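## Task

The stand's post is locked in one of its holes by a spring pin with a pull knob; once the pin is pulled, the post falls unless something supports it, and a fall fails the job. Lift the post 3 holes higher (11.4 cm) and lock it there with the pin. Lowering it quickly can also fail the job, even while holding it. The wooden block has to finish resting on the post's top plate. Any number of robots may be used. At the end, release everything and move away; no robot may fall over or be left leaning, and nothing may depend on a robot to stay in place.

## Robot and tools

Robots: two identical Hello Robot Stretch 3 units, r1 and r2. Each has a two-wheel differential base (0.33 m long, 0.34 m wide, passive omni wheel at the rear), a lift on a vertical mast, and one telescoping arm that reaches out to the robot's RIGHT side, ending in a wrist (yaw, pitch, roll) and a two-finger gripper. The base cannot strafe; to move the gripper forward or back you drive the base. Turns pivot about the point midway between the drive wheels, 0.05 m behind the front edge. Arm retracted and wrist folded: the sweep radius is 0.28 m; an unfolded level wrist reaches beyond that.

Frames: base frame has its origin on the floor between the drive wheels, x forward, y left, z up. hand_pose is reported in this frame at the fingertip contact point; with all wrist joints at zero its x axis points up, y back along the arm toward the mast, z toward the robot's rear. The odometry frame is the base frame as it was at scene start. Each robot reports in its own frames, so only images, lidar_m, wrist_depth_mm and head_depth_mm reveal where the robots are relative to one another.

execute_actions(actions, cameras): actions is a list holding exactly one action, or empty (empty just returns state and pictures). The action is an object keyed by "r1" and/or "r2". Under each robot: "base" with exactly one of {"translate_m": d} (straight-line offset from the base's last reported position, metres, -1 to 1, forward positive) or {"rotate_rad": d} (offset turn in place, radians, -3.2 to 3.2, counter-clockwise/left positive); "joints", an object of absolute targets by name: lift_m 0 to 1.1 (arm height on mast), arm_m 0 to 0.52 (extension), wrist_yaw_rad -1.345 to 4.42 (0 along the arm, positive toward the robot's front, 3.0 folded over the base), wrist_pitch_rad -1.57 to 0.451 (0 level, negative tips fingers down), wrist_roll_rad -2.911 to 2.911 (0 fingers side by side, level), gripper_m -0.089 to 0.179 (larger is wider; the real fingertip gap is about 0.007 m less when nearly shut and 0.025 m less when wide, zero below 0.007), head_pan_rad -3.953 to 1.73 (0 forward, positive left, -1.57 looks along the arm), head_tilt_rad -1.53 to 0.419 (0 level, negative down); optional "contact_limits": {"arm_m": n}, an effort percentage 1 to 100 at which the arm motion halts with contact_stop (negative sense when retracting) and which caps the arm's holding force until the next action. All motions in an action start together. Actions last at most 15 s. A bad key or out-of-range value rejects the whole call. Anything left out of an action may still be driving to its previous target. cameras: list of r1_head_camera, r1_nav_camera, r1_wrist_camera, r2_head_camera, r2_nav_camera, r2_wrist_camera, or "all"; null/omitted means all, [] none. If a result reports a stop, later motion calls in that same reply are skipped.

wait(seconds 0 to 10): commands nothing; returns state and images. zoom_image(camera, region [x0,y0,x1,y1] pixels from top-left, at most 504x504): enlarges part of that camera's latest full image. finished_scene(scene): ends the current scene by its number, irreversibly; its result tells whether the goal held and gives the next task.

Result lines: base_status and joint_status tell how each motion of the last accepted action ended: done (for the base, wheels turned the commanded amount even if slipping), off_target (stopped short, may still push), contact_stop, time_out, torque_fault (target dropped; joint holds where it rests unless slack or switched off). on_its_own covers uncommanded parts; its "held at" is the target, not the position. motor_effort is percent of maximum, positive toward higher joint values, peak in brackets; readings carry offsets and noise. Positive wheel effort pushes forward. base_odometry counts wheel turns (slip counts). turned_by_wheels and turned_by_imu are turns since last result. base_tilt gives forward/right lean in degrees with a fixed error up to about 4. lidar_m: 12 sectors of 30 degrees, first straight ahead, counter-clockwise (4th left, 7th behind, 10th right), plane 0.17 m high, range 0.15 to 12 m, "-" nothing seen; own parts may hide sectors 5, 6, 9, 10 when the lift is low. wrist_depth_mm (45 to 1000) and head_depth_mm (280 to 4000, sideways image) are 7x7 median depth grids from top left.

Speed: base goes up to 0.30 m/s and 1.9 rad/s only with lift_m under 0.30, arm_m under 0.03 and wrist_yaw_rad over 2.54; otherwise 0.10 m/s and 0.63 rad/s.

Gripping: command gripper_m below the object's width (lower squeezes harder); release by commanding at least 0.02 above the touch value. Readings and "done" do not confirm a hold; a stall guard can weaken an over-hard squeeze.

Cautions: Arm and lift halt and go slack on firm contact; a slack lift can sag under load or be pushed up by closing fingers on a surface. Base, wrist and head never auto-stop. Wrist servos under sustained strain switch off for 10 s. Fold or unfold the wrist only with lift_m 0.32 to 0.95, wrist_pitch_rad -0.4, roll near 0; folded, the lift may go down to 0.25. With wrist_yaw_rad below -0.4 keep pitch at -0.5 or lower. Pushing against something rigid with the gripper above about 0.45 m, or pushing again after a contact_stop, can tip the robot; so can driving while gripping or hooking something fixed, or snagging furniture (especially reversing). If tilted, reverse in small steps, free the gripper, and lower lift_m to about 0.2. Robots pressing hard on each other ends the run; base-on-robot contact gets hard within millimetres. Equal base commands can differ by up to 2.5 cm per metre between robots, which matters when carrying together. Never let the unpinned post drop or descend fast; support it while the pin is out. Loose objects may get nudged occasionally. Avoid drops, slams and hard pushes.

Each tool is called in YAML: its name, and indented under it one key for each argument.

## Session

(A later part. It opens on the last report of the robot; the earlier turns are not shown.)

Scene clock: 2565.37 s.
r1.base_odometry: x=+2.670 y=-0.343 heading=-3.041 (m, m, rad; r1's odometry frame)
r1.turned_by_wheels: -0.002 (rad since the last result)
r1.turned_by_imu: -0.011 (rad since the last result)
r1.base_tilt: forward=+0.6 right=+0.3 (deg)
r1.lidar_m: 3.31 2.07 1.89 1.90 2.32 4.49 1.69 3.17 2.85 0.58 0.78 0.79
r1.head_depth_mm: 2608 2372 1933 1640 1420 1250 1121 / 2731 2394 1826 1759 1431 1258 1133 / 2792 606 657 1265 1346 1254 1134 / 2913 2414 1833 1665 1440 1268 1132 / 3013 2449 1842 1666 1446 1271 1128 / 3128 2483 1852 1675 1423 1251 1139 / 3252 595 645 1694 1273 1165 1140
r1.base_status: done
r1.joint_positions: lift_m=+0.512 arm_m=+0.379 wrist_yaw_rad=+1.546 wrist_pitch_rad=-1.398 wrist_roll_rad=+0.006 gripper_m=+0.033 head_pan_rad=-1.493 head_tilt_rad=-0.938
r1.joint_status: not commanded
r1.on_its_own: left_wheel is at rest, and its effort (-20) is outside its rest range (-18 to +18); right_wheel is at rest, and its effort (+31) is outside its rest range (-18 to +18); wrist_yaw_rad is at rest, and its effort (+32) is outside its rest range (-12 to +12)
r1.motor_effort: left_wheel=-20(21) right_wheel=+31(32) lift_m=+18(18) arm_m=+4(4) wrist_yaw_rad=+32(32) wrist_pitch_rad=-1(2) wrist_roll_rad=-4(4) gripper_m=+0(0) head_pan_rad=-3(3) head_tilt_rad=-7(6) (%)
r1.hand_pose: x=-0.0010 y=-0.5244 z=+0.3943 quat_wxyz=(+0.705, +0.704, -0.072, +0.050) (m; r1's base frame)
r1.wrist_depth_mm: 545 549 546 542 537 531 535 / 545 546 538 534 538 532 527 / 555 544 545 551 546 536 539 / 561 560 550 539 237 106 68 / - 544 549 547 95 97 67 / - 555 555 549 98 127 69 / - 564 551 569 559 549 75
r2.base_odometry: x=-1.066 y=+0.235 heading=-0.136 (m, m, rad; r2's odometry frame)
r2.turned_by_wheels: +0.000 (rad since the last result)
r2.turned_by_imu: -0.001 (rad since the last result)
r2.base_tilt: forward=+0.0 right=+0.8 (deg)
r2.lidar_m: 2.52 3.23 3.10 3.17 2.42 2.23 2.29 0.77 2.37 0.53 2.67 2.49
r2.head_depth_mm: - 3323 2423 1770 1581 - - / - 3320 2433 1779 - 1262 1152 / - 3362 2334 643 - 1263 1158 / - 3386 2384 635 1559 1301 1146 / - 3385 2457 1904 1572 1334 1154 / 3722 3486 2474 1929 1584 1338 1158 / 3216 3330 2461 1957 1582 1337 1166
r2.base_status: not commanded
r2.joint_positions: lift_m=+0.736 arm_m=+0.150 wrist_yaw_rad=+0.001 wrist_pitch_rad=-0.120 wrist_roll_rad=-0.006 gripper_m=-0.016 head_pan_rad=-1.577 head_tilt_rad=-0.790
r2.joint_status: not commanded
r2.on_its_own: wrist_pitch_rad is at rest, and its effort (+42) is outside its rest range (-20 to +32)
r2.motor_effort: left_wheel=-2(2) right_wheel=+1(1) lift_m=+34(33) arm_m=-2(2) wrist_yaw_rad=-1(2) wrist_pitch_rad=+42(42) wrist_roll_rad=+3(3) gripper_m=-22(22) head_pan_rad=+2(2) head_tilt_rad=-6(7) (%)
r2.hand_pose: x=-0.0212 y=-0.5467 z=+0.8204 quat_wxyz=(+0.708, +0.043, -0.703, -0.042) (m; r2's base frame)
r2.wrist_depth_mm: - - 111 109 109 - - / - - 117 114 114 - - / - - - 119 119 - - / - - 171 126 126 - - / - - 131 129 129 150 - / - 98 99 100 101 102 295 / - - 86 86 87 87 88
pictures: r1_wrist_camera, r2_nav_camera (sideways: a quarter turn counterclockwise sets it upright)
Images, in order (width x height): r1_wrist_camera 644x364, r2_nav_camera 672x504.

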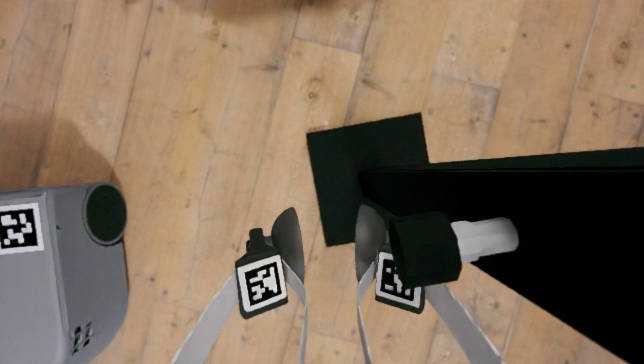

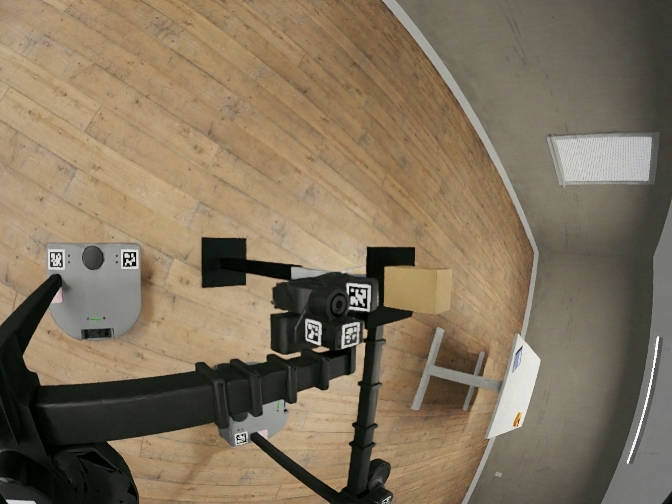

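execute_actions:
  actions:
    - {"r1": {"base": {"translate_m": -0.015}}}
  cameras: ["r1_wrist_camera", "r1_head_camera", "r1_nav_camera"]

Scene clock: 2570.73 s.
r1.base_odometry: x=+2.685 y=-0.341 heading=-3.041 (m, m, rad; r1's odometry frame)
r1.turned_by_wheels: +0.000 (rad since the last result)
r1.turned_by_imu: +0.001 (rad since the last result)
r1.base_tilt: forward=+0.6 right=+0.3 (deg)
r1.lidar_m: 3.29 2.07 1.89 1.91 2.32 4.50 1.68 3.14 2.85 0.58 0.79 0.79
r1.head_depth_mm: 2607 2367 1946 1636 1419 1251 1123 / 2730 2388 1855 1758 1423 1260 1129 / 2805 609 662 878 1368 1258 1134 / 2939 2430 722 1672 1438 1268 1130 / 3015 2448 1878 1674 1446 1272 1135 / 3112 2453 1836 1683 1455 1253 1138 / 3242 648 661 1696 1270 1174 1139
r1.base_status: done
r1.joint_positions: lift_m=+0.512 arm_m=+0.379 wrist_yaw_rad=+1.525 wrist_pitch_rad=-1.398 wrist_roll_rad=+0.006 gripper_m=+0.033 head_pan_rad=-1.493 head_tilt_rad=-0.938
r1.joint_status: not commanded
r1.on_its_own: wrist_yaw_rad is held at +1.529, not at your +1.571, by its stall guard, which is not easing now
r1.motor_effort: left_wheel=+1(9) right_wheel=-1(12) lift_m=+18(18) arm_m=+4(4) wrist_yaw_rad=+4(14) wrist_pitch_rad=-1(1) wrist_roll_rad=-4(4) gripper_m=+0(0) head_pan_rad=-3(3) head_tilt_rad=-7(7) (%)
r1.hand_pose: x=-0.0012 y=-0.5248 z=+0.3943 quat_wxyz=(+0.706, +0.703, -0.079, +0.042) (m; r1's base frame)
r1.wrist_depth_mm: 548 553 537 532 540 528 526 / 544 557 547 539 537 541 547 / 552 542 547 546 536 110 63 / 557 548 557 534 104 97 65 / - 561 558 553 94 104 68 / - 547 556 553 543 542 78 / - 553 555 555 564 551 561
r2.base_odometry: x=-1.066 y=+0.235 heading=-0.136 (m, m, rad; r2's odometry frame)
r2.turned_by_wheels: +0.000 (rad since the last result)
r2.turned_by_imu: -0.001 (rad since the last result)
r2.base_tilt: forward=+0.1 right=+0.8 (deg)
r2.lidar_m: 2.53 3.20 3.12 3.16 2.42 2.24 2.29 0.78 2.38 0.53 2.67 2.49
r2.head_depth_mm: - 3266 2388 1771 1597 - - / - 3293 2412 1765 - 1268 1148 / - 3345 2343 644 - 1266 1142 / - 3391 2346 635 1568 1301 1154 / - 3400 2421 1914 1571 1336 1156 / 3706 3423 2495 1928 1585 1341 1159 / 3271 3321 2453 1938 1580 1342 1155
r2.base_status: not commanded
r2.joint_positions: lift_m=+0.736 arm_m=+0.150 wrist_yaw_rad=+0.001 wrist_pitch_rad=-0.120 wrist_roll_rad=-0.006 gripper_m=-0.016 head_pan_rad=-1.577 head_tilt_rad=-0.790
r2.joint_status: not commanded
r2.on_its_own: wrist_pitch_rad is at rest, and its effort (+42) is outside its rest range (-20 to +32)
r2.motor_effort: left_wheel=-2(2) right_wheel=+1(1) lift_m=+33(33) arm_m=-2(2) wrist_yaw_rad=-2(2) wrist_pitch_rad=+42(42) wrist_roll_rad=+3(3) gripper_m=-22(22) head_pan_rad=+2(2) head_tilt_rad=-7(7) (%)
r2.hand_pose: x=-0.0212 y=-0.5467 z=+0.8204 quat_wxyz=(+0.708, +0.043, -0.703, -0.042) (m; r2's base frame)
r2.wrist_depth_mm: - - 111 110 109 - - / - - - 115 114 - - / - - - 120 120 - - / - - 171 126 127 - - / - - 131 129 129 151 - / - 98 99 100 101 102 295 / - - 86 86 87 87 285
pictures: r1_head_camera (sideways: a quarter turn clockwise sets it upright), r1_nav_camera (sideways: a quarter turn counterclockwise sets it upright), r1_wrist_camera
Images, in order (width x height): r1_head_camera 896x504, r1_nav_camera 672x504, r1_wrist_camera 644x364.

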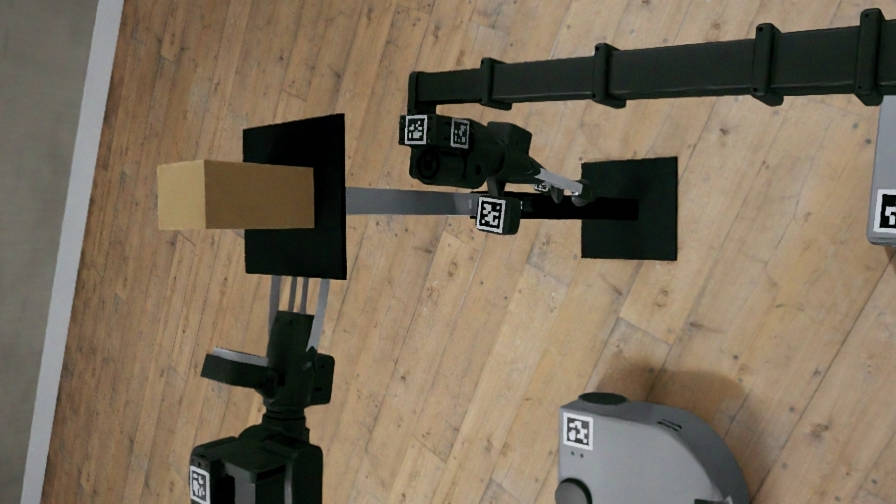

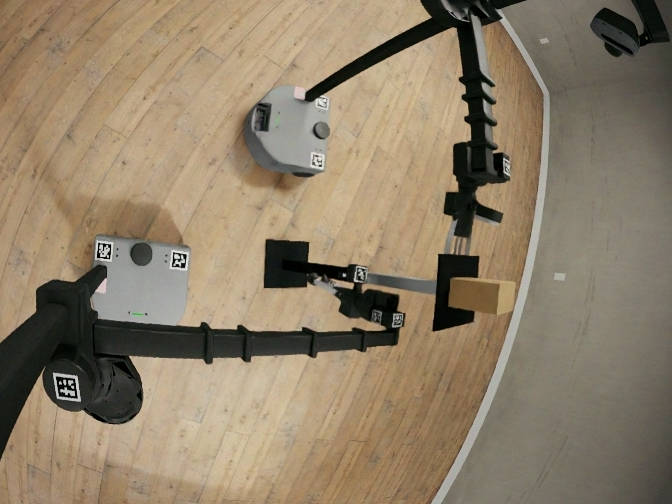

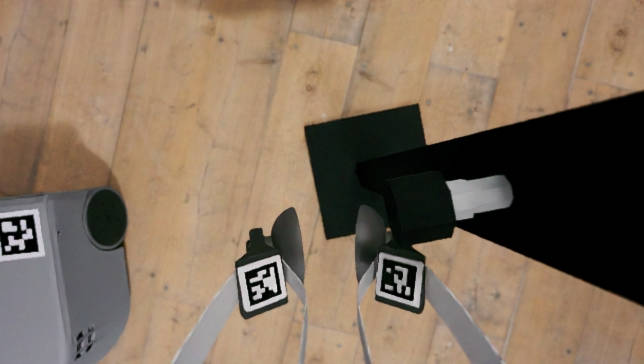

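execute_actions:
  actions:
    - {"r1": {"joints": {"wrist_pitch_rad": -1.31, "wrist_yaw_rad": 1.64}}}
  cameras: ["r1_wrist_camera"]

Scene clock: 2590.50 s.
r1.base_odometry: x=+2.685 y=-0.341 heading=-3.041 (m, m, rad; r1's odometry frame)
r1.turned_by_wheels: +0.000 (rad since the last result)
r1.turned_by_imu: +0.000 (rad since the last result)
r1.base_tilt: forward=+0.6 right=+0.3 (deg)
r1.lidar_m: 3.30 2.08 1.90 1.91 2.32 4.53 1.68 3.14 2.85 0.58 0.79 0.79
r1.head_depth_mm: 2581 2383 1946 1639 1416 1253 1121 / 2717 2395 1859 1711 1422 1259 1132 / 2822 609 662 878 1376 1261 1133 / 2929 2426 723 1671 1438 1264 1130 / 3047 2436 1883 1681 1445 1275 1130 / 3124 2468 1844 1680 1450 1256 1134 / 3237 650 662 1697 1275 1174 1140
r1.base_status: not commanded
r1.joint_positions: lift_m=+0.512 arm_m=+0.379 wrist_yaw_rad=+1.635 wrist_pitch_rad=-1.327 wrist_roll_rad=+0.006 gripper_m=+0.033 head_pan_rad=-1.493 head_tilt_rad=-0.938
r1.joint_status: all done
r1.motor_effort: left_wheel=-1(0) right_wheel=+3(3) lift_m=+18(18) arm_m=+4(4) wrist_yaw_rad=+7(7) wrist_pitch_rad=+7(8) wrist_roll_rad=-3(3) gripper_m=+0(1) head_pan_rad=-3(3) head_tilt_rad=-6(6) (%)
r1.hand_pose: x=+0.0169 y=-0.5215 z=+0.3964 quat_wxyz=(+0.699, +0.704, -0.065, +0.106) (m; r1's base frame)
r1.wrist_depth_mm: 573 570 564 564 562 559 559 / 571 571 554 558 542 558 555 / 557 557 562 553 558 554 541 / 562 565 550 538 544 550 102 / - 550 549 533 107 100 71 / - 550 545 556 96 104 73 / - 534 544 539 537 529 74
r2.base_odometry: x=-1.066 y=+0.235 heading=-0.136 (m, m, rad; r2's odometry frame)
r2.turned_by_wheels: +0.000 (rad since the last result)
r2.turned_by_imu: -0.001 (rad since the last result)
r2.base_tilt: forward=+0.0 right=+0.8 (deg)
r2.lidar_m: 2.53 3.22 3.12 3.17 2.42 2.23 2.29 0.78 2.38 0.53 2.68 2.49
r2.head_depth_mm: - 3230 2386 1772 1592 - - / - 3309 2417 1775 - 1259 1147 / - 3365 2340 643 - 1268 1147 / - 3365 2362 637 1568 1301 1159 / - 3391 2452 1922 1570 1329 1157 / 3757 3408 2449 1937 1574 1341 1162 / 3263 3329 2470 1906 1580 1337 1158
r2.base_status: not commanded
r2.joint_positions: lift_m=+0.736 arm_m=+0.150 wrist_yaw_rad=+0.001 wrist_pitch_rad=-0.120 wrist_roll_rad=-0.006 gripper_m=-0.016 head_pan_rad=-1.577 head_tilt_rad=-0.790
r2.joint_status: not commanded
r2.on_its_own: wrist_pitch_rad is at rest, and its effort (+42) is outside its rest range (-20 to +32)
r2.motor_effort: left_wheel=-2(2) right_wheel=+1(1) lift_m=+34(33) arm_m=-2(2) wrist_yaw_rad=-2(2) wrist_pitch_rad=+42(42) wrist_roll_rad=+3(3) gripper_m=-22(22) head_pan_rad=+2(3) head_tilt_rad=-6(6) (%)
r2.hand_pose: x=-0.0212 y=-0.5467 z=+0.8204 quat_wxyz=(+0.708, +0.043, -0.703, -0.042) (m; r2's base frame)
r2.wrist_depth_mm: - - 111 110 109 - - / - - - 114 114 - - / - - - 120 120 - - / - - 171 126 127 - - / - - 131 129 129 151 - / - 98 99 100 101 102 297 / - - 86 86 87 88 283
pictures: r1_wrist_camera
Images, in order (width x height): r1_wrist_camera 644x364.

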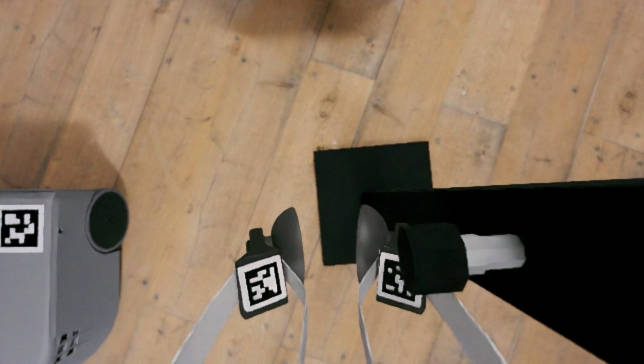

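execute_actions:
  actions:
    - {"r1": {"joints": {"wrist_pitch_rad": -1.37, "lift_m": 0.497, "arm_m": 0.383}}}
  cameras: ["r1_wrist_camera"]

execute_actions:
  actions:
    - {"r1": {"joints": {"wrist_pitch_rad": -1.30}}}
  cameras: ["r1_wrist_camera"]

Scene clock: 2600.53 s.
r1.base_odometry: x=+2.685 y=-0.341 heading=-3.041 (m, m, rad; r1's odometry frame)
r1.turned_by_wheels: +0.000 (rad since the last result)
r1.turned_by_imu: +0.000 (rad since the last result)
r1.base_tilt: forward=+0.6 right=+0.3 (deg)
r1.lidar_m: 3.29 2.07 1.89 1.90 2.32 4.51 1.68 3.14 2.85 0.58 0.79 0.79
r1.head_depth_mm: 2607 2370 1938 1635 1423 1248 1120 / 2737 2384 1853 1731 1428 1261 1126 / 2794 609 663 911 1367 1262 1139 / 2908 2431 721 1656 1441 1266 1133 / 3016 2437 1883 1677 1440 1271 1132 / 3136 2465 1850 1680 1457 1259 1138 / 3254 649 661 1690 1274 1174 1141
r1.base_status: not commanded
r1.joint_positions: lift_m=+0.497 arm_m=+0.383 wrist_yaw_rad=+1.637 wrist_pitch_rad=-1.368 wrist_roll_rad=+0.006 gripper_m=+0.033 head_pan_rad=-1.493 head_tilt_rad=-0.938
r1.joint_status: all done
r1.motor_effort: left_wheel=+2(0) right_wheel=+0(3) lift_m=+18(14) arm_m=+4(3) wrist_yaw_rad=+4(7) wrist_pitch_rad=-2(7) wrist_roll_rad=-4(4) gripper_m=+0(1) head_pan_rad=-3(3) head_tilt_rad=-7(7) (%)
r1.hand_pose: x=+0.0066 y=-0.5261 z=+0.3801 quat_wxyz=(+0.701, +0.705, -0.050, +0.092) (m; r1's base frame)
r1.wrist_depth_mm: 537 544 544 540 535 527 535 / 539 532 537 544 530 524 527 / 546 538 530 525 530 534 522 / 546 542 542 527 293 107 66 / - 539 539 511 80 83 67 / - 539 534 533 82 105 68 / - 547 536 539 532 529 73
r2.base_odometry: x=-1.066 y=+0.235 heading=-0.136 (m, m, rad; r2's odometry frame)
r2.turned_by_wheels: +0.000 (rad since the last result)
r2.turned_by_imu: -0.001 (rad since the last result)
r2.base_tilt: forward=+0.0 right=+0.8 (deg)
r2.lidar_m: 2.52 3.22 3.12 3.14 2.42 2.23 2.29 0.78 2.38 0.53 2.68 2.49
r2.head_depth_mm: - 3294 2392 1831 1589 - - / - 3319 2379 1788 - 1270 1149 / - 3343 2301 646 - 1267 1149 / - 3393 2349 636 1568 1300 1154 / - 3400 2444 1895 1580 1329 1158 / 3734 3459 2466 1939 1565 1337 1157 / 3262 3275 2488 1933 1581 1338 1165
r2.base_status: not commanded
r2.joint_positions: lift_m=+0.736 arm_m=+0.150 wrist_yaw_rad=+0.001 wrist_pitch_rad=-0.120 wrist_roll_rad=-0.006 gripper_m=-0.016 head_pan_rad=-1.577 head_tilt_rad=-0.790
r2.joint_status: not commanded
r2.on_its_own: wrist_pitch_rad is at rest, and its effort (+41) is outside its rest range (-20 to +32)
r2.motor_effort: left_wheel=-2(2) right_wheel=+1(1) lift_m=+33(33) arm_m=-2(2) wrist_yaw_rad=-1(2) wrist_pitch_rad=+41(42) wrist_roll_rad=+3(3) gripper_m=-21(21) head_pan_rad=+2(2) head_tilt_rad=-6(6) (%)
r2.hand_pose: x=-0.0212 y=-0.5467 z=+0.8204 quat_wxyz=(+0.708, +0.043, -0.703, -0.042) (m; r2's base frame)
r2.wrist_depth_mm: - - 112 109 109 - - / - - - 114 114 - - / - - - 120 119 - - / - - 171 125 127 - - / - - 130 130 129 151 - / - 98 99 100 101 102 309 / - - 86 86 87 87 284
pictures: r1_wrist_camera
Images, in order (width x height): r1_wrist_camera 644x364.

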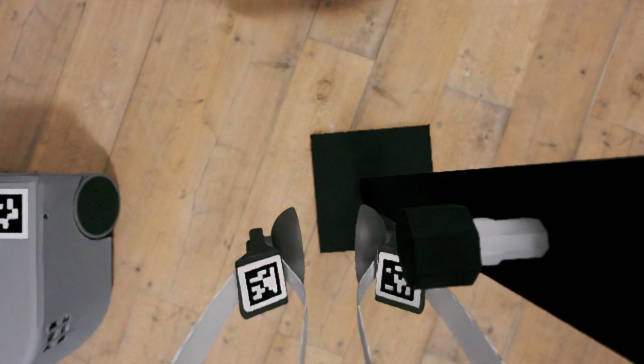

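Scene clock: 2601.23 s.
r1.base_odometry: x=+2.685 y=-0.341 heading=-3.041 (m, m, rad; r1's odometry frame)
r1.turned_by_wheels: +0.000 (rad since the last result)
r1.turned_by_imu: +0.000 (rad since the last result)
r1.base_tilt: forward=+0.7 right=+0.2 (deg)
r1.lidar_m: 3.28 2.07 1.90 1.91 2.32 4.50 1.68 3.14 2.85 0.58 0.79 0.79
r1.head_depth_mm: 2597 2393 1944 1637 1423 1252 1127 / 2719 2398 1864 1727 1431 1257 1131 / 2784 608 663 908 1391 1265 1136 / 2918 2415 724 1668 1437 1266 1129 / 3027 2448 1884 1679 1442 1271 1135 / 3103 2481 1849 1680 1450 1259 1135 / 3233 648 662 1684 1274 1173 1141
r1.base_status: not commanded
r1.joint_positions: lift_m=+0.497 arm_m=+0.383 wrist_yaw_rad=+1.637 wrist_pitch_rad=-1.306 wrist_roll_rad=+0.006 gripper_m=+0.033 head_pan_rad=-1.493 head_tilt_rad=-0.938
r1.joint_status: all done
r1.motor_effort: left_wheel=+1(1) right_wheel=+0(0) lift_m=+18(18) arm_m=+4(4) wrist_yaw_rad=+4(3) wrist_pitch_rad=+2(1) wrist_roll_rad=-4(4) gripper_m=+0(0) head_pan_rad=-3(3) head_tilt_rad=-6(6) (%)
r1.hand_pose: x=+0.0224 y=-0.5250 z=+0.3823 quat_wxyz=(+0.698, +0.704, -0.072, +0.114) (m; r1's base frame)
r1.wrist_depth_mm: 566 566 556 555 551 554 545 / 559 563 555 543 557 546 547 / 554 554 548 551 538 542 534 / 537 546 541 532 530 527 526 / - 541 538 524 160 101 67 / - 535 532 516 81 85 68 / - 529 523 520 519 514 69
r2.base_odometry: x=-1.066 y=+0.235 heading=-0.136 (m, m, rad; r2's odometry frame)
r2.turned_by_wheels: +0.000 (rad since the last result)
r2.turned_by_imu: +0.000 (rad since the last result)
r2.base_tilt: forward=+0.0 right=+0.8 (deg)
r2.lidar_m: 2.53 3.21 3.11 3.16 2.42 2.23 2.29 0.78 2.38 0.53 2.68 2.49
r2.head_depth_mm: - 3288 2364 1820 1596 - - / - 3331 2426 1787 - 1267 1145 / - 3383 2345 644 - 1264 1152 / - 3385 2353 637 1563 1304 1147 / - 3424 2453 1902 1574 1327 1155 / 3747 3428 2452 1924 1572 1332 1154 / 3275 3259 2469 1937 1589 1343 1166
r2.base_status: not commanded
r2.joint_positions: lift_m=+0.736 arm_m=+0.150 wrist_yaw_rad=+0.001 wrist_pitch_rad=-0.120 wrist_roll_rad=-0.006 gripper_m=-0.016 head_pan_rad=-1.577 head_tilt_rad=-0.790
r2.joint_status: not commanded
r2.on_its_own: wrist_pitch_rad is at rest, and its effort (+42) is outside its rest range (-20 to +32)
r2.motor_effort: left_wheel=-2(2) right_wheel=+1(1) lift_m=+33(33) arm_m=-2(2) wrist_yaw_rad=-2(1) wrist_pitch_rad=+42(42) wrist_roll_rad=+3(3) gripper_m=-21(22) head_pan_rad=+2(2) head_tilt_rad=-6(7) (%)
r2.hand_pose: x=-0.0212 y=-0.5467 z=+0.8204 quat_wxyz=(+0.708, +0.043, -0.703, -0.042) (m; r2's base frame)
r2.wrist_depth_mm: - - 111 110 109 - - / - - - 115 114 - - / - - - 120 119 - - / - - 171 125 127 - - / - - 131 130 129 151 - / - 98 99 100 101 102 311 / - - 86 86 87 87 285
pictures: r1_wrist_camera
Images, in order (width x height): r1_wrist_camera 644x364.

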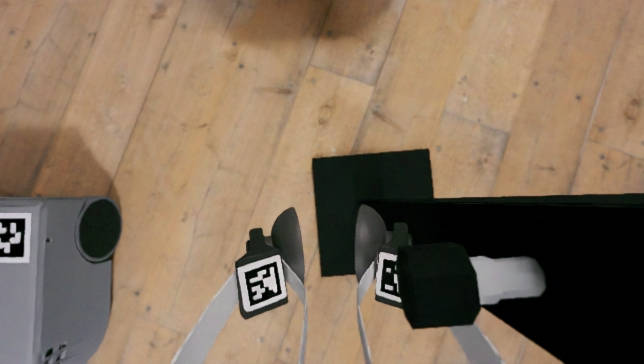

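execute_actions:
  actions:
    - {"r1": {"joints": {"arm_m": 0.387}}}
  cameras: []

execute_actions:
  actions:
    - {"r1": {"joints": {"wrist_pitch_rad": -1.25}}}
  cameras: ["r1_wrist_camera", "r1_head_camera"]

Scene clock: 2610.07 s.
r1.base_odometry: x=+2.685 y=-0.341 heading=-3.041 (m, m, rad; r1's odometry frame)
r1.turned_by_wheels: +0.000 (rad since the last result)
r1.turned_by_imu: +0.000 (rad since the last result)
r1.base_tilt: forward=+0.6 right=+0.2 (deg)
r1.lidar_m: 3.30 2.08 1.90 1.90 2.32 4.51 1.68 3.13 2.85 0.58 0.79 0.80
r1.head_depth_mm: 2618 2392 1949 1642 1417 1252 1128 / 2732 2389 1859 1716 1428 1254 1132 / 2781 609 664 909 1393 1259 1135 / 2889 2417 723 1668 1438 1265 1132 / 3038 2444 1873 1674 1449 1271 1133 / 3118 2470 1849 1681 1453 1258 1137 / 3260 649 663 1684 1272 1174 1143
r1.base_status: not commanded
r1.joint_positions: lift_m=+0.497 arm_m=+0.387 wrist_yaw_rad=+1.637 wrist_pitch_rad=-1.306 wrist_roll_rad=+0.006 gripper_m=+0.033 head_pan_rad=-1.493 head_tilt_rad=-0.938
r1.joint_status: all done
r1.motor_effort: left_wheel=+1(1) right_wheel=-1(0) lift_m=+18(18) arm_m=+4(4) wrist_yaw_rad=+4(3) wrist_pitch_rad=+2(2) wrist_roll_rad=-3(4) gripper_m=+0(0) head_pan_rad=-3(3) head_tilt_rad=-7(7) (%)
r1.hand_pose: x=+0.0224 y=-0.5290 z=+0.3823 quat_wxyz=(+0.698, +0.704, -0.072, +0.114) (m; r1's base frame)
r1.wrist_depth_mm: 568 556 559 562 555 556 548 / 554 551 552 548 550 547 539 / 541 548 551 543 551 540 550 / 544 537 528 542 536 531 539 / - 531 531 535 136 94 62 / - 533 539 533 80 85 63 / - 526 532 523 529 98 64
r2.base_odometry: x=-1.066 y=+0.235 heading=-0.136 (m, m, rad; r2's odometry frame)
r2.turned_by_wheels: +0.000 (rad since the last result)
r2.turned_by_imu: -0.001 (rad since the last result)
r2.base_tilt: forward=+0.0 right=+0.9 (deg)
r2.lidar_m: 2.53 3.22 3.13 3.16 2.42 2.24 2.29 0.78 2.37 0.53 2.68 2.49
r2.head_depth_mm: - 3272 2390 1829 1578 - - / - 3316 2417 1793 - 1263 1146 / - 3311 2332 645 - 1258 1149 / - 3372 2345 636 1555 1303 1153 / - 3412 2438 1921 1568 1336 1153 / 3745 3426 2446 1919 1578 1339 1156 / 3257 3319 2470 1907 1575 1344 1162
r2.base_status: not commanded
r2.joint_positions: lift_m=+0.736 arm_m=+0.150 wrist_yaw_rad=+0.001 wrist_pitch_rad=-0.120 wrist_roll_rad=-0.006 gripper_m=-0.016 head_pan_rad=-1.577 head_tilt_rad=-0.790
r2.joint_status: not commanded
r2.on_its_own: wrist_pitch_rad is at rest, and its effort (+42) is outside its rest range (-20 to +32)
r2.motor_effort: left_wheel=-2(1) right_wheel=+1(1) lift_m=+33(33) arm_m=-1(2) wrist_yaw_rad=-2(2) wrist_pitch_rad=+42(42) wrist_roll_rad=+3(3) gripper_m=-21(21) head_pan_rad=+2(2) head_tilt_rad=-6(7) (%)
r2.hand_pose: x=-0.0212 y=-0.5467 z=+0.8204 quat_wxyz=(+0.708, +0.043, -0.703, -0.042) (m; r2's base frame)
r2.wrist_depth_mm: - - 112 109 110 - - / - - - 114 114 - - / - - - 120 119 - - / - - 171 126 126 - - / - - 131 129 129 151 - / - 98 99 100 101 102 311 / - - 86 86 87 87 284
pictures: none
No camera images: the call's "cameras" was empty. Leave "cameras" out to get every camera's image.

Scene clock: 2610.73 s.
r1.base_odometry: x=+2.685 y=-0.341 heading=-3.041 (m, m, rad; r1's odometry frame)
r1.turned_by_wheels: +0.000 (rad since the last result)
r1.turned_by_imu: +0.000 (rad since the last result)
r1.base_tilt: forward=+0.6 right=+0.3 (deg)
r1.lidar_m: 3.28 2.08 1.89 1.91 2.32 4.51 1.68 3.14 2.85 0.58 0.79 0.79
r1.head_depth_mm: 2600 2382 1953 1637 1422 1250 1123 / 2717 2382 1862 1724 1431 1262 1130 / 2794 608 663 910 1392 1260 1136 / 2951 2436 724 1663 1433 1264 1130 / 3007 2441 1887 1675 1444 1267 1132 / 3115 2463 1836 1683 1453 1253 1136 / 3230 650 661 1696 1271 1176 1142
r1.base_status: not commanded
r1.joint_positions: lift_m=+0.497 arm_m=+0.387 wrist_yaw_rad=+1.637 wrist_pitch_rad=-1.279 wrist_roll_rad=+0.006 gripper_m=+0.033 head_pan_rad=-1.493 head_tilt_rad=-0.938
r1.joint_status: all done
r1.motor_effort: left_wheel=-2(2) right_wheel=+4(4) lift_m=+18(18) arm_m=+4(4) wrist_yaw_rad=+3(4) wrist_pitch_rad=+13(13) wrist_roll_rad=-4(4) gripper_m=+0(0) head_pan_rad=-3(3) head_tilt_rad=-6(7) (%)
r1.hand_pose: x=+0.0290 y=-0.5286 z=+0.3835 quat_wxyz=(+0.696, +0.703, -0.081, +0.123) (m; r1's base frame)
r1.wrist_depth_mm: 581 569 570 569 560 561 558 / 563 560 553 560 553 559 532 / 561 560 558 543 552 539 539 / 547 546 547 546 528 536 525 / - 534 540 534 168 101 65 / - 533 538 516 84 86 63 / - 530 521 524 508 92 64
r2.base_odometry: x=-1.066 y=+0.235 heading=-0.136 (m, m, rad; r2's odometry frame)
r2.turned_by_wheels: +0.000 (rad since the last result)
r2.turned_by_imu: +0.000 (rad since the last result)
r2.base_tilt: forward=+0.0 right=+0.8 (deg)
r2.lidar_m: 2.52 3.22 3.10 3.16 2.42 2.23 2.29 0.78 2.37 0.53 2.68 2.49
r2.head_depth_mm: - 3305 2406 1831 1579 - - / - 3345 2386 1781 - 1263 1151 / - 3331 2354 643 - 1269 1151 / - 3360 2360 636 1575 1300 1156 / - 3403 2452 1935 1571 1328 1154 / 3768 3467 2461 1919 1569 1335 1165 / 3240 3274 2479 1939 1590 1347 1167
r2.base_status: not commanded
r2.joint_positions: lift_m=+0.736 arm_m=+0.150 wrist_yaw_rad=+0.001 wrist_pitch_rad=-0.120 wrist_roll_rad=-0.006 gripper_m=-0.016 head_pan_rad=-1.577 head_tilt_rad=-0.790
r2.joint_status: not commanded
r2.on_its_own: wrist_pitch_rad is at rest, and its effort (+42) is outside its rest range (-20 to +32)
r2.motor_effort: left_wheel=-1(2) right_wheel=+1(1) lift_m=+34(33) arm_m=-2(2) wrist_yaw_rad=-2(2) wrist_pitch_rad=+42(41) wrist_roll_rad=+3(4) gripper_m=-21(22) head_pan_rad=+2(3) head_tilt_rad=-6(7) (%)
r2.hand_pose: x=-0.0212 y=-0.5467 z=+0.8204 quat_wxyz=(+0.708, +0.043, -0.703, -0.042) (m; r2's base frame)
r2.wrist_depth_mm: - - 111 109 109 - - / - - - 114 114 - - / - - - 120 119 - - / - - 171 126 127 - - / - - 131 129 129 151 - / - 98 99 100 101 102 310 / - - 86 86 87 87 285
pictures: r1_head_camera (sideways: a quarter turn clockwise sets it upright), r1_wrist_camera
Images, in order (width x height): r1_head_camera 896x504, r1_wrist_camera 644x364.

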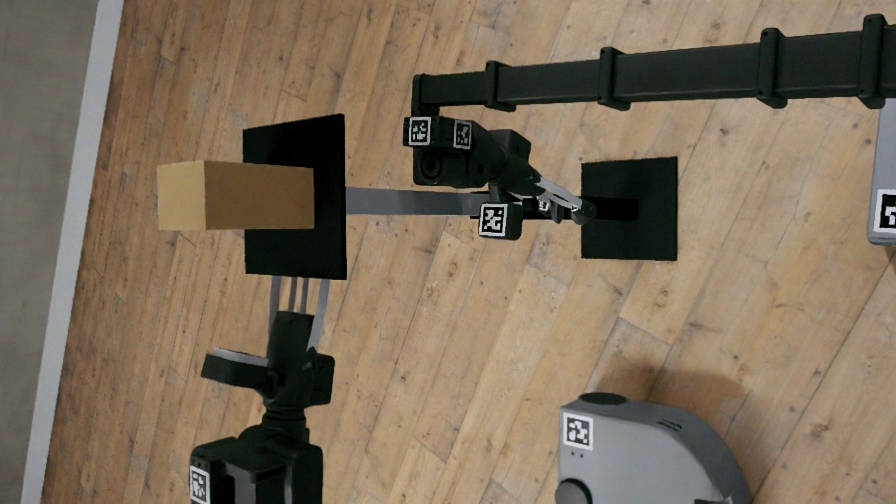

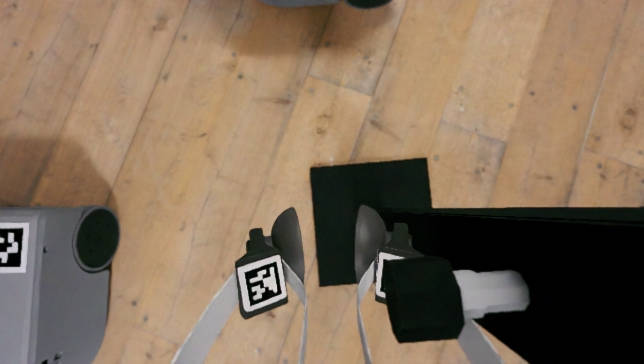

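execute_actions:
  actions: []

Scene clock: 2639.43 s.
r1.base_odometry: x=+2.685 y=-0.341 heading=-3.041 (m, m, rad; r1's odometry frame)
r1.turned_by_wheels: +0.000 (rad since the last result)
r1.turned_by_imu: +0.000 (rad since the last result)
r1.base_tilt: forward=+0.6 right=+0.2 (deg)
r1.lidar_m: 3.30 2.07 1.90 1.90 2.32 4.50 1.68 3.16 2.85 0.58 0.79 0.80
r1.head_depth_mm: 2603 2378 1931 1639 1418 1249 1127 / 2729 2392 1857 1717 1431 1258 1126 / 2807 608 663 907 1392 1265 1137 / 2892 2422 725 1666 1439 1269 1130 / 3017 2451 1887 1671 1437 1271 1131 / 3120 2477 1860 1681 1445 1256 1140 / 3252 649 662 1690 1270 1173 1140
r1.base_status: not commanded
r1.joint_positions: lift_m=+0.497 arm_m=+0.387 wrist_yaw_rad=+1.637 wrist_pitch_rad=-1.279 wrist_roll_rad=+0.006 gripper_m=+0.033 head_pan_rad=-1.493 head_tilt_rad=-0.938
r1.joint_status: all done
r1.motor_effort: left_wheel=-2(2) right_wheel=+4(4) lift_m=+18(18) arm_m=+4(4) wrist_yaw_rad=+4(4) wrist_pitch_rad=+13(13) wrist_roll_rad=-4(4) gripper_m=+0(0) head_pan_rad=-3(3) head_tilt_rad=-6(7) (%)
r1.hand_pose: x=+0.0290 y=-0.5286 z=+0.3835 quat_wxyz=(+0.696, +0.703, -0.081, +0.123) (m; r1's base frame)
r1.wrist_depth_mm: 581 585 570 565 558 551 549 / 563 559 562 565 551 559 543 / 563 563 546 544 541 546 546 / 558 540 555 543 535 543 538 / - 533 540 533 170 101 65 / - 534 534 528 84 86 63 / - 522 524 531 520 91 64
r2.base_odometry: x=-1.066 y=+0.235 heading=-0.136 (m, m, rad; r2's odometry frame)
r2.turned_by_wheels: +0.000 (rad since the last result)
r2.turned_by_imu: -0.001 (rad since the last result)
r2.base_tilt: forward=+0.0 right=+0.8 (deg)
r2.lidar_m: 2.53 3.24 3.12 3.17 2.43 2.24 2.29 0.78 2.37 0.53 2.69 2.49
r2.head_depth_mm: - 3370 2416 1829 1593 - - / - 3301 2427 1792 - 1273 1140 / - 3338 2353 643 - 1271 1151 / - 3377 2337 638 1564 1299 1154 / - 3426 2450 1922 1563 1336 1155 / 3736 3404 2468 1923 1591 1338 1160 / 3219 3344 2481 1943 1574 1349 1167
r2.base_status: not commanded
r2.joint_positions: lift_m=+0.736 arm_m=+0.150 wrist_yaw_rad=+0.001 wrist_pitch_rad=-0.120 wrist_roll_rad=-0.006 gripper_m=-0.016 head_pan_rad=-1.577 head_tilt_rad=-0.790
r2.joint_status: not commanded
r2.on_its_own: wrist_pitch_rad is at rest, and its effort (+42) is outside its rest range (-20 to +32)
r2.motor_effort: left_wheel=-2(2) right_wheel=+1(1) lift_m=+34(33) arm_m=-2(2) wrist_yaw_rad=-2(2) wrist_pitch_rad=+42(41) wrist_roll_rad=+3(4) gripper_m=-22(22) head_pan_rad=+2(3) head_tilt_rad=-6(7) (%)
r2.hand_pose: x=-0.0212 y=-0.5467 z=+0.8204 quat_wxyz=(+0.708, +0.043, -0.703, -0.042) (m; r2's base frame)
r2.wrist_depth_mm: - - 112 109 109 - - / - - - 114 115 - - / - - - 120 120 - - / - - 171 125 127 - - / - - 131 130 129 150 - / - 98 99 100 101 102 310 / - - 86 86 87 87 286
pictures: r1_head_camera (sideways: a quarter turn clockwise sets it upright), r1_nav_camera (sideways: a quarter turn counterclockwise sets it upright), r1_wrist_camera, r2_head_camera (sideways: a quarter turn clockwise sets it upright), r2_nav_camera (sideways: a quarter turn counterclockwise sets it upright), r2_wrist_camera
Images, in order (width x height): r1_head_camera 896x504, r1_nav_camera 672x504, r1_wrist_camera 644x364, r2_head_camera 896x504, r2_nav_camera 672x504, r2_wrist_camera 644x364.

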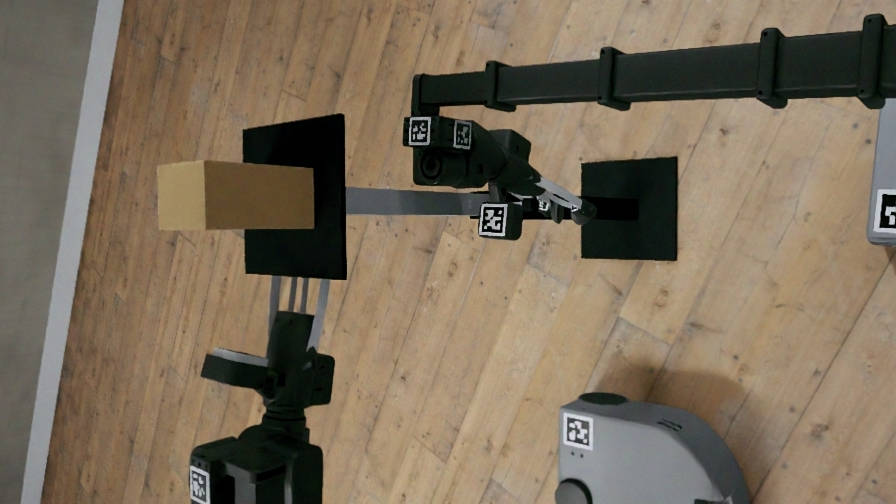

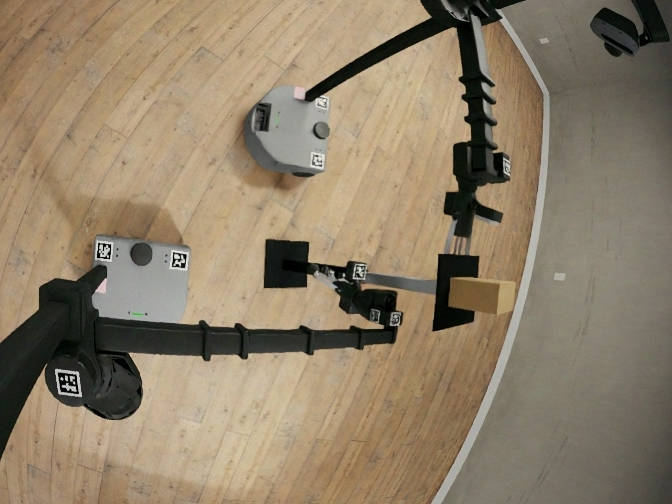

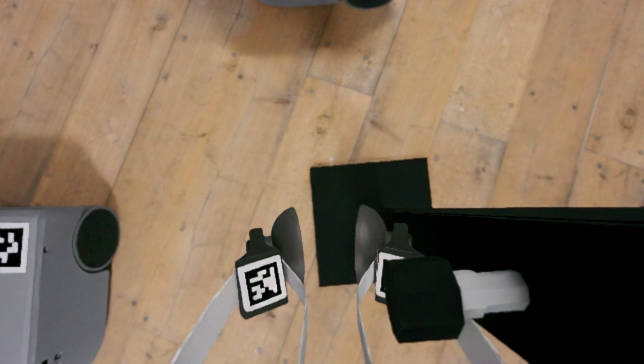

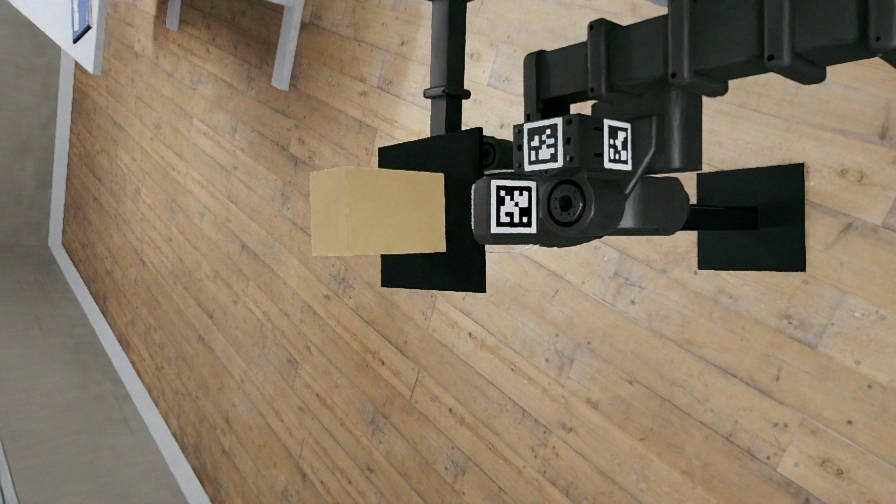

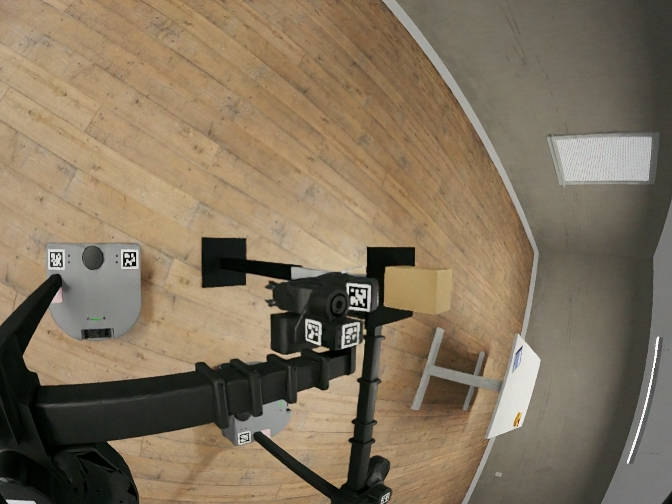

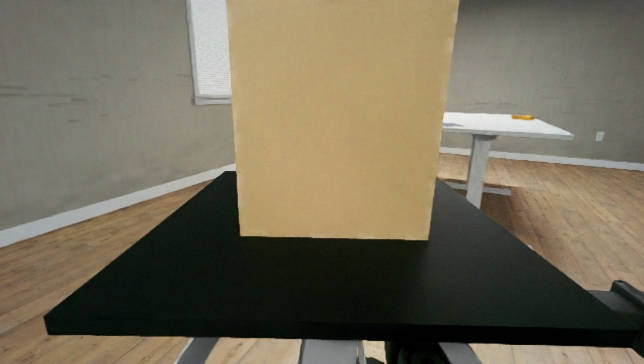

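execute_actions:
  actions:
    - {"r1": {"joints": {"wrist_pitch_rad": -1.42, "arm_m": 0.12}}}
  cameras: ["r1_nav_camera"]

execute_actions:
  actions:
    - {"r1": {"base": {"rotate_rad": 0.45}, "joints": {"gripper_m": -0.01}}}
  cameras: ["r1_nav_camera"]

execute_actions:
  actions:
    - {"r1": {"base": {"translate_m": -0.54}, "joints": {"wrist_yaw_rad": 1.571, "head_pan_rad": -0.9, "head_tilt_rad": -0.7}}}
  cameras: ["r1_nav_camera", "r1_head_camera"]

Scene clock: 2762.63 s.
r1.base_odometry: x=+2.685 y=-0.341 heading=-3.041 (m, m, rad; r1's odometry frame)
r1.turned_by_wheels: +0.000 (rad since the last result)
r1.turned_by_imu: +0.000 (rad since the last result)
r1.base_tilt: forward=+0.5 right=+0.2 (deg)
r1.lidar_m: 3.30 2.07 1.90 1.90 2.32 4.54 1.68 3.15 2.85 0.58 0.79 0.79
r1.head_depth_mm: 2618 2371 1933 1640 1420 1259 1133 / 2701 2381 1855 1652 1427 - 1136 / 2782 608 663 1587 1402 - 1125 / 2889 2417 724 1665 1436 1289 1131 / 3009 2454 1873 1669 1444 1271 1133 / 3130 2460 1847 1686 1446 1254 1131 / 3204 648 661 1690 1271 1177 1141
r1.base_status: not commanded
r1.joint_positions: lift_m=+0.497 arm_m=+0.120 wrist_yaw_rad=+1.639 wrist_pitch_rad=-1.417 wrist_roll_rad=+0.006 gripper_m=+0.033 head_pan_rad=-1.493 head_tilt_rad=-0.938
r1.joint_status: all done
r1.motor_effort: left_wheel=+1(2) right_wheel=-1(4) lift_m=+18(18) arm_m=-3(3) wrist_yaw_rad=+1(3) wrist_pitch_rad=-2(12) wrist_roll_rad=-3(3) gripper_m=+0(0) head_pan_rad=-3(3) head_tilt_rad=-7(7) (%)
r1.hand_pose: x=-0.0061 y=-0.2644 z=+0.3790 quat_wxyz=(+0.703, +0.706, -0.032, +0.076) (m; r1's base frame)
r1.wrist_depth_mm: 532 521 506 520 520 519 526 / 533 530 531 524 524 522 512 / 532 546 535 528 527 518 521 / - - - 526 527 522 408 / - - - 542 537 535 537 / - - - 550 539 543 545 / - - 546 546 552 548 534
r2.base_odometry: x=-1.066 y=+0.235 heading=-0.136 (m, m, rad; r2's odometry frame)
r2.turned_by_wheels: +0.000 (rad since the last result)
r2.turned_by_imu: -0.002 (rad since the last result)
r2.base_tilt: forward=+0.1 right=+0.8 (deg)
r2.lidar_m: 2.53 3.21 3.11 3.15 2.42 2.23 2.29 0.78 2.38 0.53 2.68 2.49
r2.head_depth_mm: - 3336 2392 1885 1568 - - / - 3292 2403 1889 - 1268 1149 / - 3305 2321 644 - 1261 1159 / - 3428 2353 636 1562 1297 1156 / - 3383 2437 1915 1570 1342 1154 / 3806 3403 2427 1915 1571 1338 1162 / 3234 3241 2473 1922 1570 1338 1168
r2.base_status: not commanded
r2.joint_positions: lift_m=+0.736 arm_m=+0.150 wrist_yaw_rad=+0.001 wrist_pitch_rad=-0.120 wrist_roll_rad=-0.006 gripper_m=-0.016 head_pan_rad=-1.577 head_tilt_rad=-0.790
r2.joint_status: not commanded
r2.on_its_own: wrist_pitch_rad is at rest, and its effort (+42) is outside its rest range (-20 to +32)
r2.motor_effort: left_wheel=-2(2) right_wheel=+1(1) lift_m=+33(33) arm_m=-2(2) wrist_yaw_rad=-1(2) wrist_pitch_rad=+42(42) wrist_roll_rad=+3(3) gripper_m=-22(22) head_pan_rad=+3(2) head_tilt_rad=-7(7) (%)
r2.hand_pose: x=-0.0212 y=-0.5467 z=+0.8204 quat_wxyz=(+0.708, +0.043, -0.703, -0.042) (m; r2's base frame)
r2.wrist_depth_mm: - - 111 109 109 - - / - - - 114 114 - - / - - - 120 119 - - / - - 171 125 126 - - / - - 132 129 129 151 - / - 98 99 100 101 102 - / - - 86 86 87 87 -
pictures: r1_nav_camera (sideways: a quarter turn counterclockwise sets it upright)
Images, in order (width x height): r1_nav_camera 672x504.

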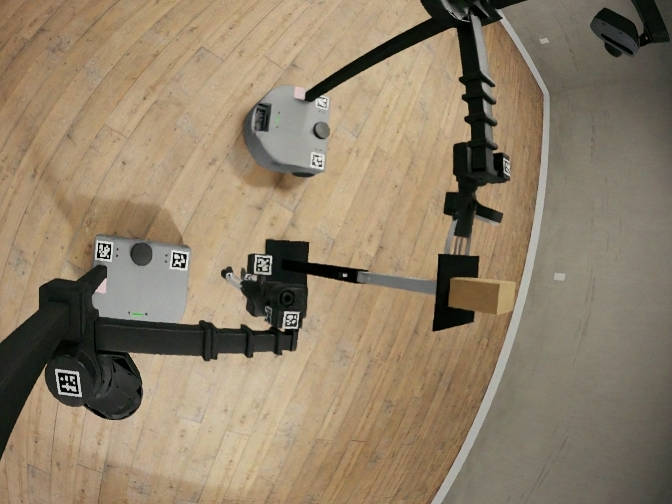

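Scene clock: 2764.40 s.
r1.base_odometry: x=+2.685 y=-0.341 heading=-2.591 (m, m, rad; r1's odometry frame)
r1.turned_by_wheels: +0.450 (rad since the last result)
r1.turned_by_imu: +0.451 (rad since the last result)
r1.base_tilt: forward=+0.7 right=+0.3 (deg)
r1.lidar_m: 2.15 1.90 1.90 2.22 3.93 1.68 3.27 2.85 0.58 3.34 0.78 3.69
r1.head_depth_mm: 2981 2367 1798 1640 1342 1251 1132 / 3107 2393 724 1650 1434 - 1140 / 3152 609 1874 1662 1462 - 1131 / 3135 636 1958 1662 1362 1284 1128 / 3189 645 1980 1676 1268 1269 1135 / 3248 679 2006 1571 1291 1274 1138 / 3237 830 1857 1684 1456 1280 1141
r1.base_status: done
r1.joint_positions: lift_m=+0.497 arm_m=+0.120 wrist_yaw_rad=+1.639 wrist_pitch_rad=-1.419 wrist_roll_rad=+0.006 gripper_m=-0.010 head_pan_rad=-1.493 head_tilt_rad=-0.938
r1.joint_status: all done
r1.motor_effort: left_wheel=-2(4) right_wheel=+2(5) lift_m=+18(18) arm_m=-3(3) wrist_yaw_rad=+1(1) wrist_pitch_rad=-1(1) wrist_roll_rad=-3(3) gripper_m=-5(82) head_pan_rad=-3(3) head_tilt_rad=-6(6) (%)
r1.hand_pose: x=-0.0064 y=-0.2644 z=+0.3790 quat_wxyz=(+0.703, +0.706, -0.032, +0.075) (m; r1's base frame)
r1.wrist_depth_mm: 532 527 523 520 517 454 365 / 531 535 531 517 524 515 399 / 527 540 526 528 521 529 528 / - - - 537 536 530 534 / - - - 537 543 532 537 / - - - - 541 539 536 / - - 551 547 547 529 540
r2.base_odometry: x=-1.066 y=+0.235 heading=-0.136 (m, m, rad; r2's odometry frame)
r2.turned_by_wheels: +0.000 (rad since the last result)
r2.turned_by_imu: +0.000 (rad since the last result)
r2.base_tilt: forward=+0.0 right=+0.8 (deg)
r2.lidar_m: 2.53 3.21 3.11 3.17 2.42 2.24 2.29 0.78 2.37 0.53 2.68 2.49
r2.head_depth_mm: - 3309 2366 1887 1575 - - / - 3301 2415 1893 - 1262 1141 / - 3390 2328 645 - 1266 1144 / - 3427 2352 636 1570 1293 1151 / - 3481 2425 1908 1559 1335 1156 / 3777 3467 2470 1943 1568 1334 1161 / 3260 3317 2501 1936 1583 1344 1161
r2.base_status: not commanded
r2.joint_positions: lift_m=+0.736 arm_m=+0.150 wrist_yaw_rad=+0.001 wrist_pitch_rad=-0.120 wrist_roll_rad=-0.006 gripper_m=-0.016 head_pan_rad=-1.577 head_tilt_rad=-0.790
r2.joint_status: not commanded
r2.on_its_own: wrist_pitch_rad is at rest, and its effort (+42) is outside its rest range (-20 to +32)
r2.motor_effort: left_wheel=-2(2) right_wheel=+1(1) lift_m=+33(33) arm_m=-2(2) wrist_yaw_rad=-1(1) wrist_pitch_rad=+42(42) wrist_roll_rad=+3(3) gripper_m=-21(21) head_pan_rad=+3(2) head_tilt_rad=-6(7) (%)
r2.hand_pose: x=-0.0212 y=-0.5467 z=+0.8204 quat_wxyz=(+0.708, +0.043, -0.703, -0.042) (m; r2's base frame)
r2.wrist_depth_mm: - - 111 109 109 - - / - - - 114 114 - - / - - - 120 119 - - / - - 171 126 126 - - / - - 131 129 129 151 - / - 98 99 100 101 102 - / - - 86 86 87 87 -
pictures: r1_nav_camera (sideways: a quarter turn counterclockwise sets it upright)
Images, in order (width x height): r1_nav_camera 672x504.

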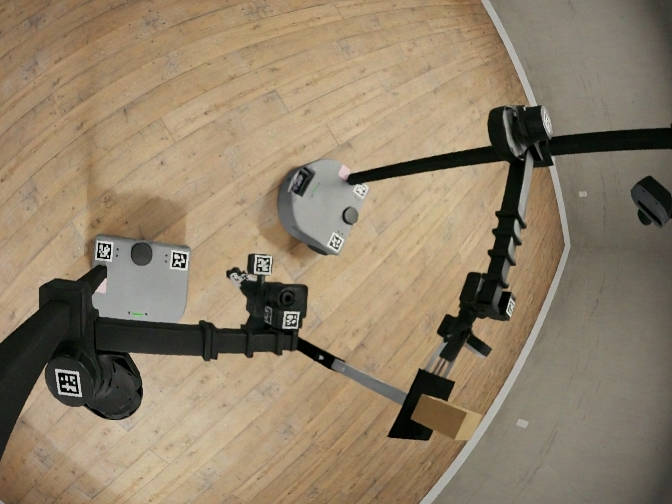

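Scene clock: 2770.87 s.
r1.base_odometry: x=+3.145 y=-0.059 heading=-2.591 (m, m, rad; r1's odometry frame)
r1.turned_by_wheels: +0.000 (rad since the last result)
r1.turned_by_imu: -0.003 (rad since the last result)
r1.base_tilt: forward=+0.7 right=+0.3 (deg)
r1.lidar_m: 2.60 2.28 2.29 2.68 1.26 1.26 2.82 2.46 2.46 2.87 0.60 1.08
r1.head_depth_mm: 3944 - 2802 2112 1691 1400 1205 / 3855 - 2839 678 1607 1379 1205 / 3862 - 2841 730 1653 1328 1188 / 3784 - 847 2135 1593 1425 1216 / 3773 - 2524 2088 1502 1402 1221 / 3609 1068 2649 2168 1598 1429 1225 / 3734 1047 2927 2183 1741 1439 1224
r1.base_status: done
r1.joint_positions: lift_m=+0.497 arm_m=+0.120 wrist_yaw_rad=+1.574 wrist_pitch_rad=-1.419 wrist_roll_rad=+0.006 gripper_m=-0.010 head_pan_rad=-0.907 head_tilt_rad=-0.705
r1.joint_status: all done
r1.motor_effort: left_wheel=-2(6) right_wheel=+2(2) lift_m=+18(19) arm_m=-3(3) wrist_yaw_rad=-4(4) wrist_pitch_rad=-1(1) wrist_roll_rad=-3(3) gripper_m=-5(6) head_pan_rad=+4(37) head_tilt_rad=+3(22) (%)
r1.hand_pose: x=-0.0064 y=-0.2654 z=+0.3790 quat_wxyz=(+0.705, +0.705, -0.054, +0.053) (m; r1's base frame)
r1.wrist_depth_mm: 525 524 526 518 516 499 519 / 524 532 520 518 533 520 511 / 527 531 526 539 523 533 524 / - - - 536 529 536 529 / - - - 541 537 538 529 / - - - - 547 543 541 / - - - 552 538 551 534
r2.base_odometry: x=-1.066 y=+0.235 heading=-0.136 (m, m, rad; r2's odometry frame)
r2.turned_by_wheels: +0.000 (rad since the last result)
r2.turned_by_imu: -0.002 (rad since the last result)
r2.base_tilt: forward=+0.0 right=+0.8 (deg)
r2.lidar_m: 2.53 3.21 3.11 3.17 2.43 2.23 2.29 2.92 1.08 0.53 2.68 2.50
r2.head_depth_mm: - 3300 2228 1587 1531 - - / - 3346 2240 1598 - 1268 1149 / - 3355 1101 643 - 1264 1145 / - 3445 2359 636 1569 1302 1150 / - 3447 2466 1906 1570 1335 1154 / 3795 3469 2514 1925 1577 1331 1156 / 3297 3272 2502 1928 1588 1336 1162
r2.base_status: not commanded
r2.joint_positions: lift_m=+0.736 arm_m=+0.150 wrist_yaw_rad=+0.001 wrist_pitch_rad=-0.120 wrist_roll_rad=-0.006 gripper_m=-0.016 head_pan_rad=-1.577 head_tilt_rad=-0.790
r2.joint_status: not commanded
r2.on_its_own: wrist_pitch_rad is at rest, and its effort (+42) is outside its rest range (-20 to +32)
r2.motor_effort: left_wheel=-1(2) right_wheel=+1(1) lift_m=+33(33) arm_m=-2(2) wrist_yaw_rad=-2(2) wrist_pitch_rad=+42(42) wrist_roll_rad=+3(3) gripper_m=-22(22) head_pan_rad=+2(3) head_tilt_rad=-6(6) (%)
r2.hand_pose: x=-0.0212 y=-0.5467 z=+0.8204 quat_wxyz=(+0.708, +0.043, -0.703, -0.042) (m; r2's base frame)
r2.wrist_depth_mm: - - 111 109 109 - - / - - - 114 114 - - / - - - 120 119 - - / - - 171 126 127 766 - / - - 131 130 129 151 - / - 98 99 100 101 102 - / - - 86 86 87 87 -
pictures: r1_head_camera (sideways: a quarter turn clockwise sets it upright), r1_nav_camera (sideways: a quarter turn counterclockwise sets it upright)
Images, in order (width x height): r1_head_camera 896x504, r1_nav_camera 672x504.

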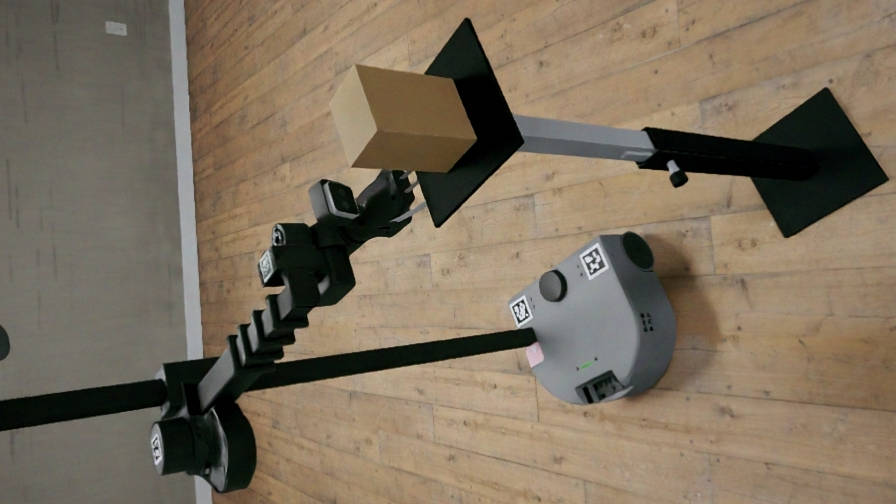

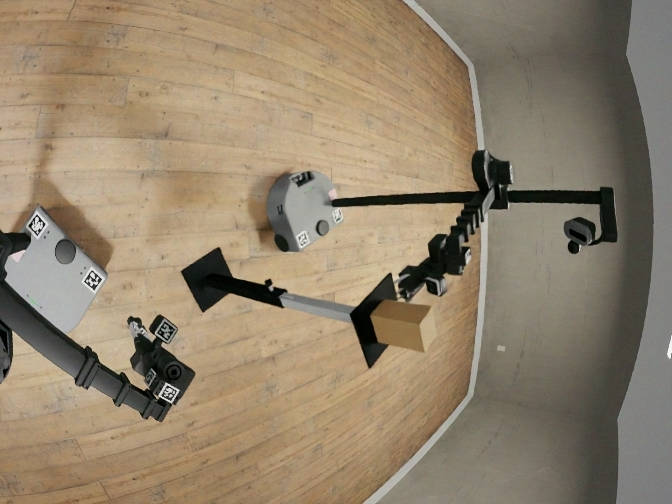

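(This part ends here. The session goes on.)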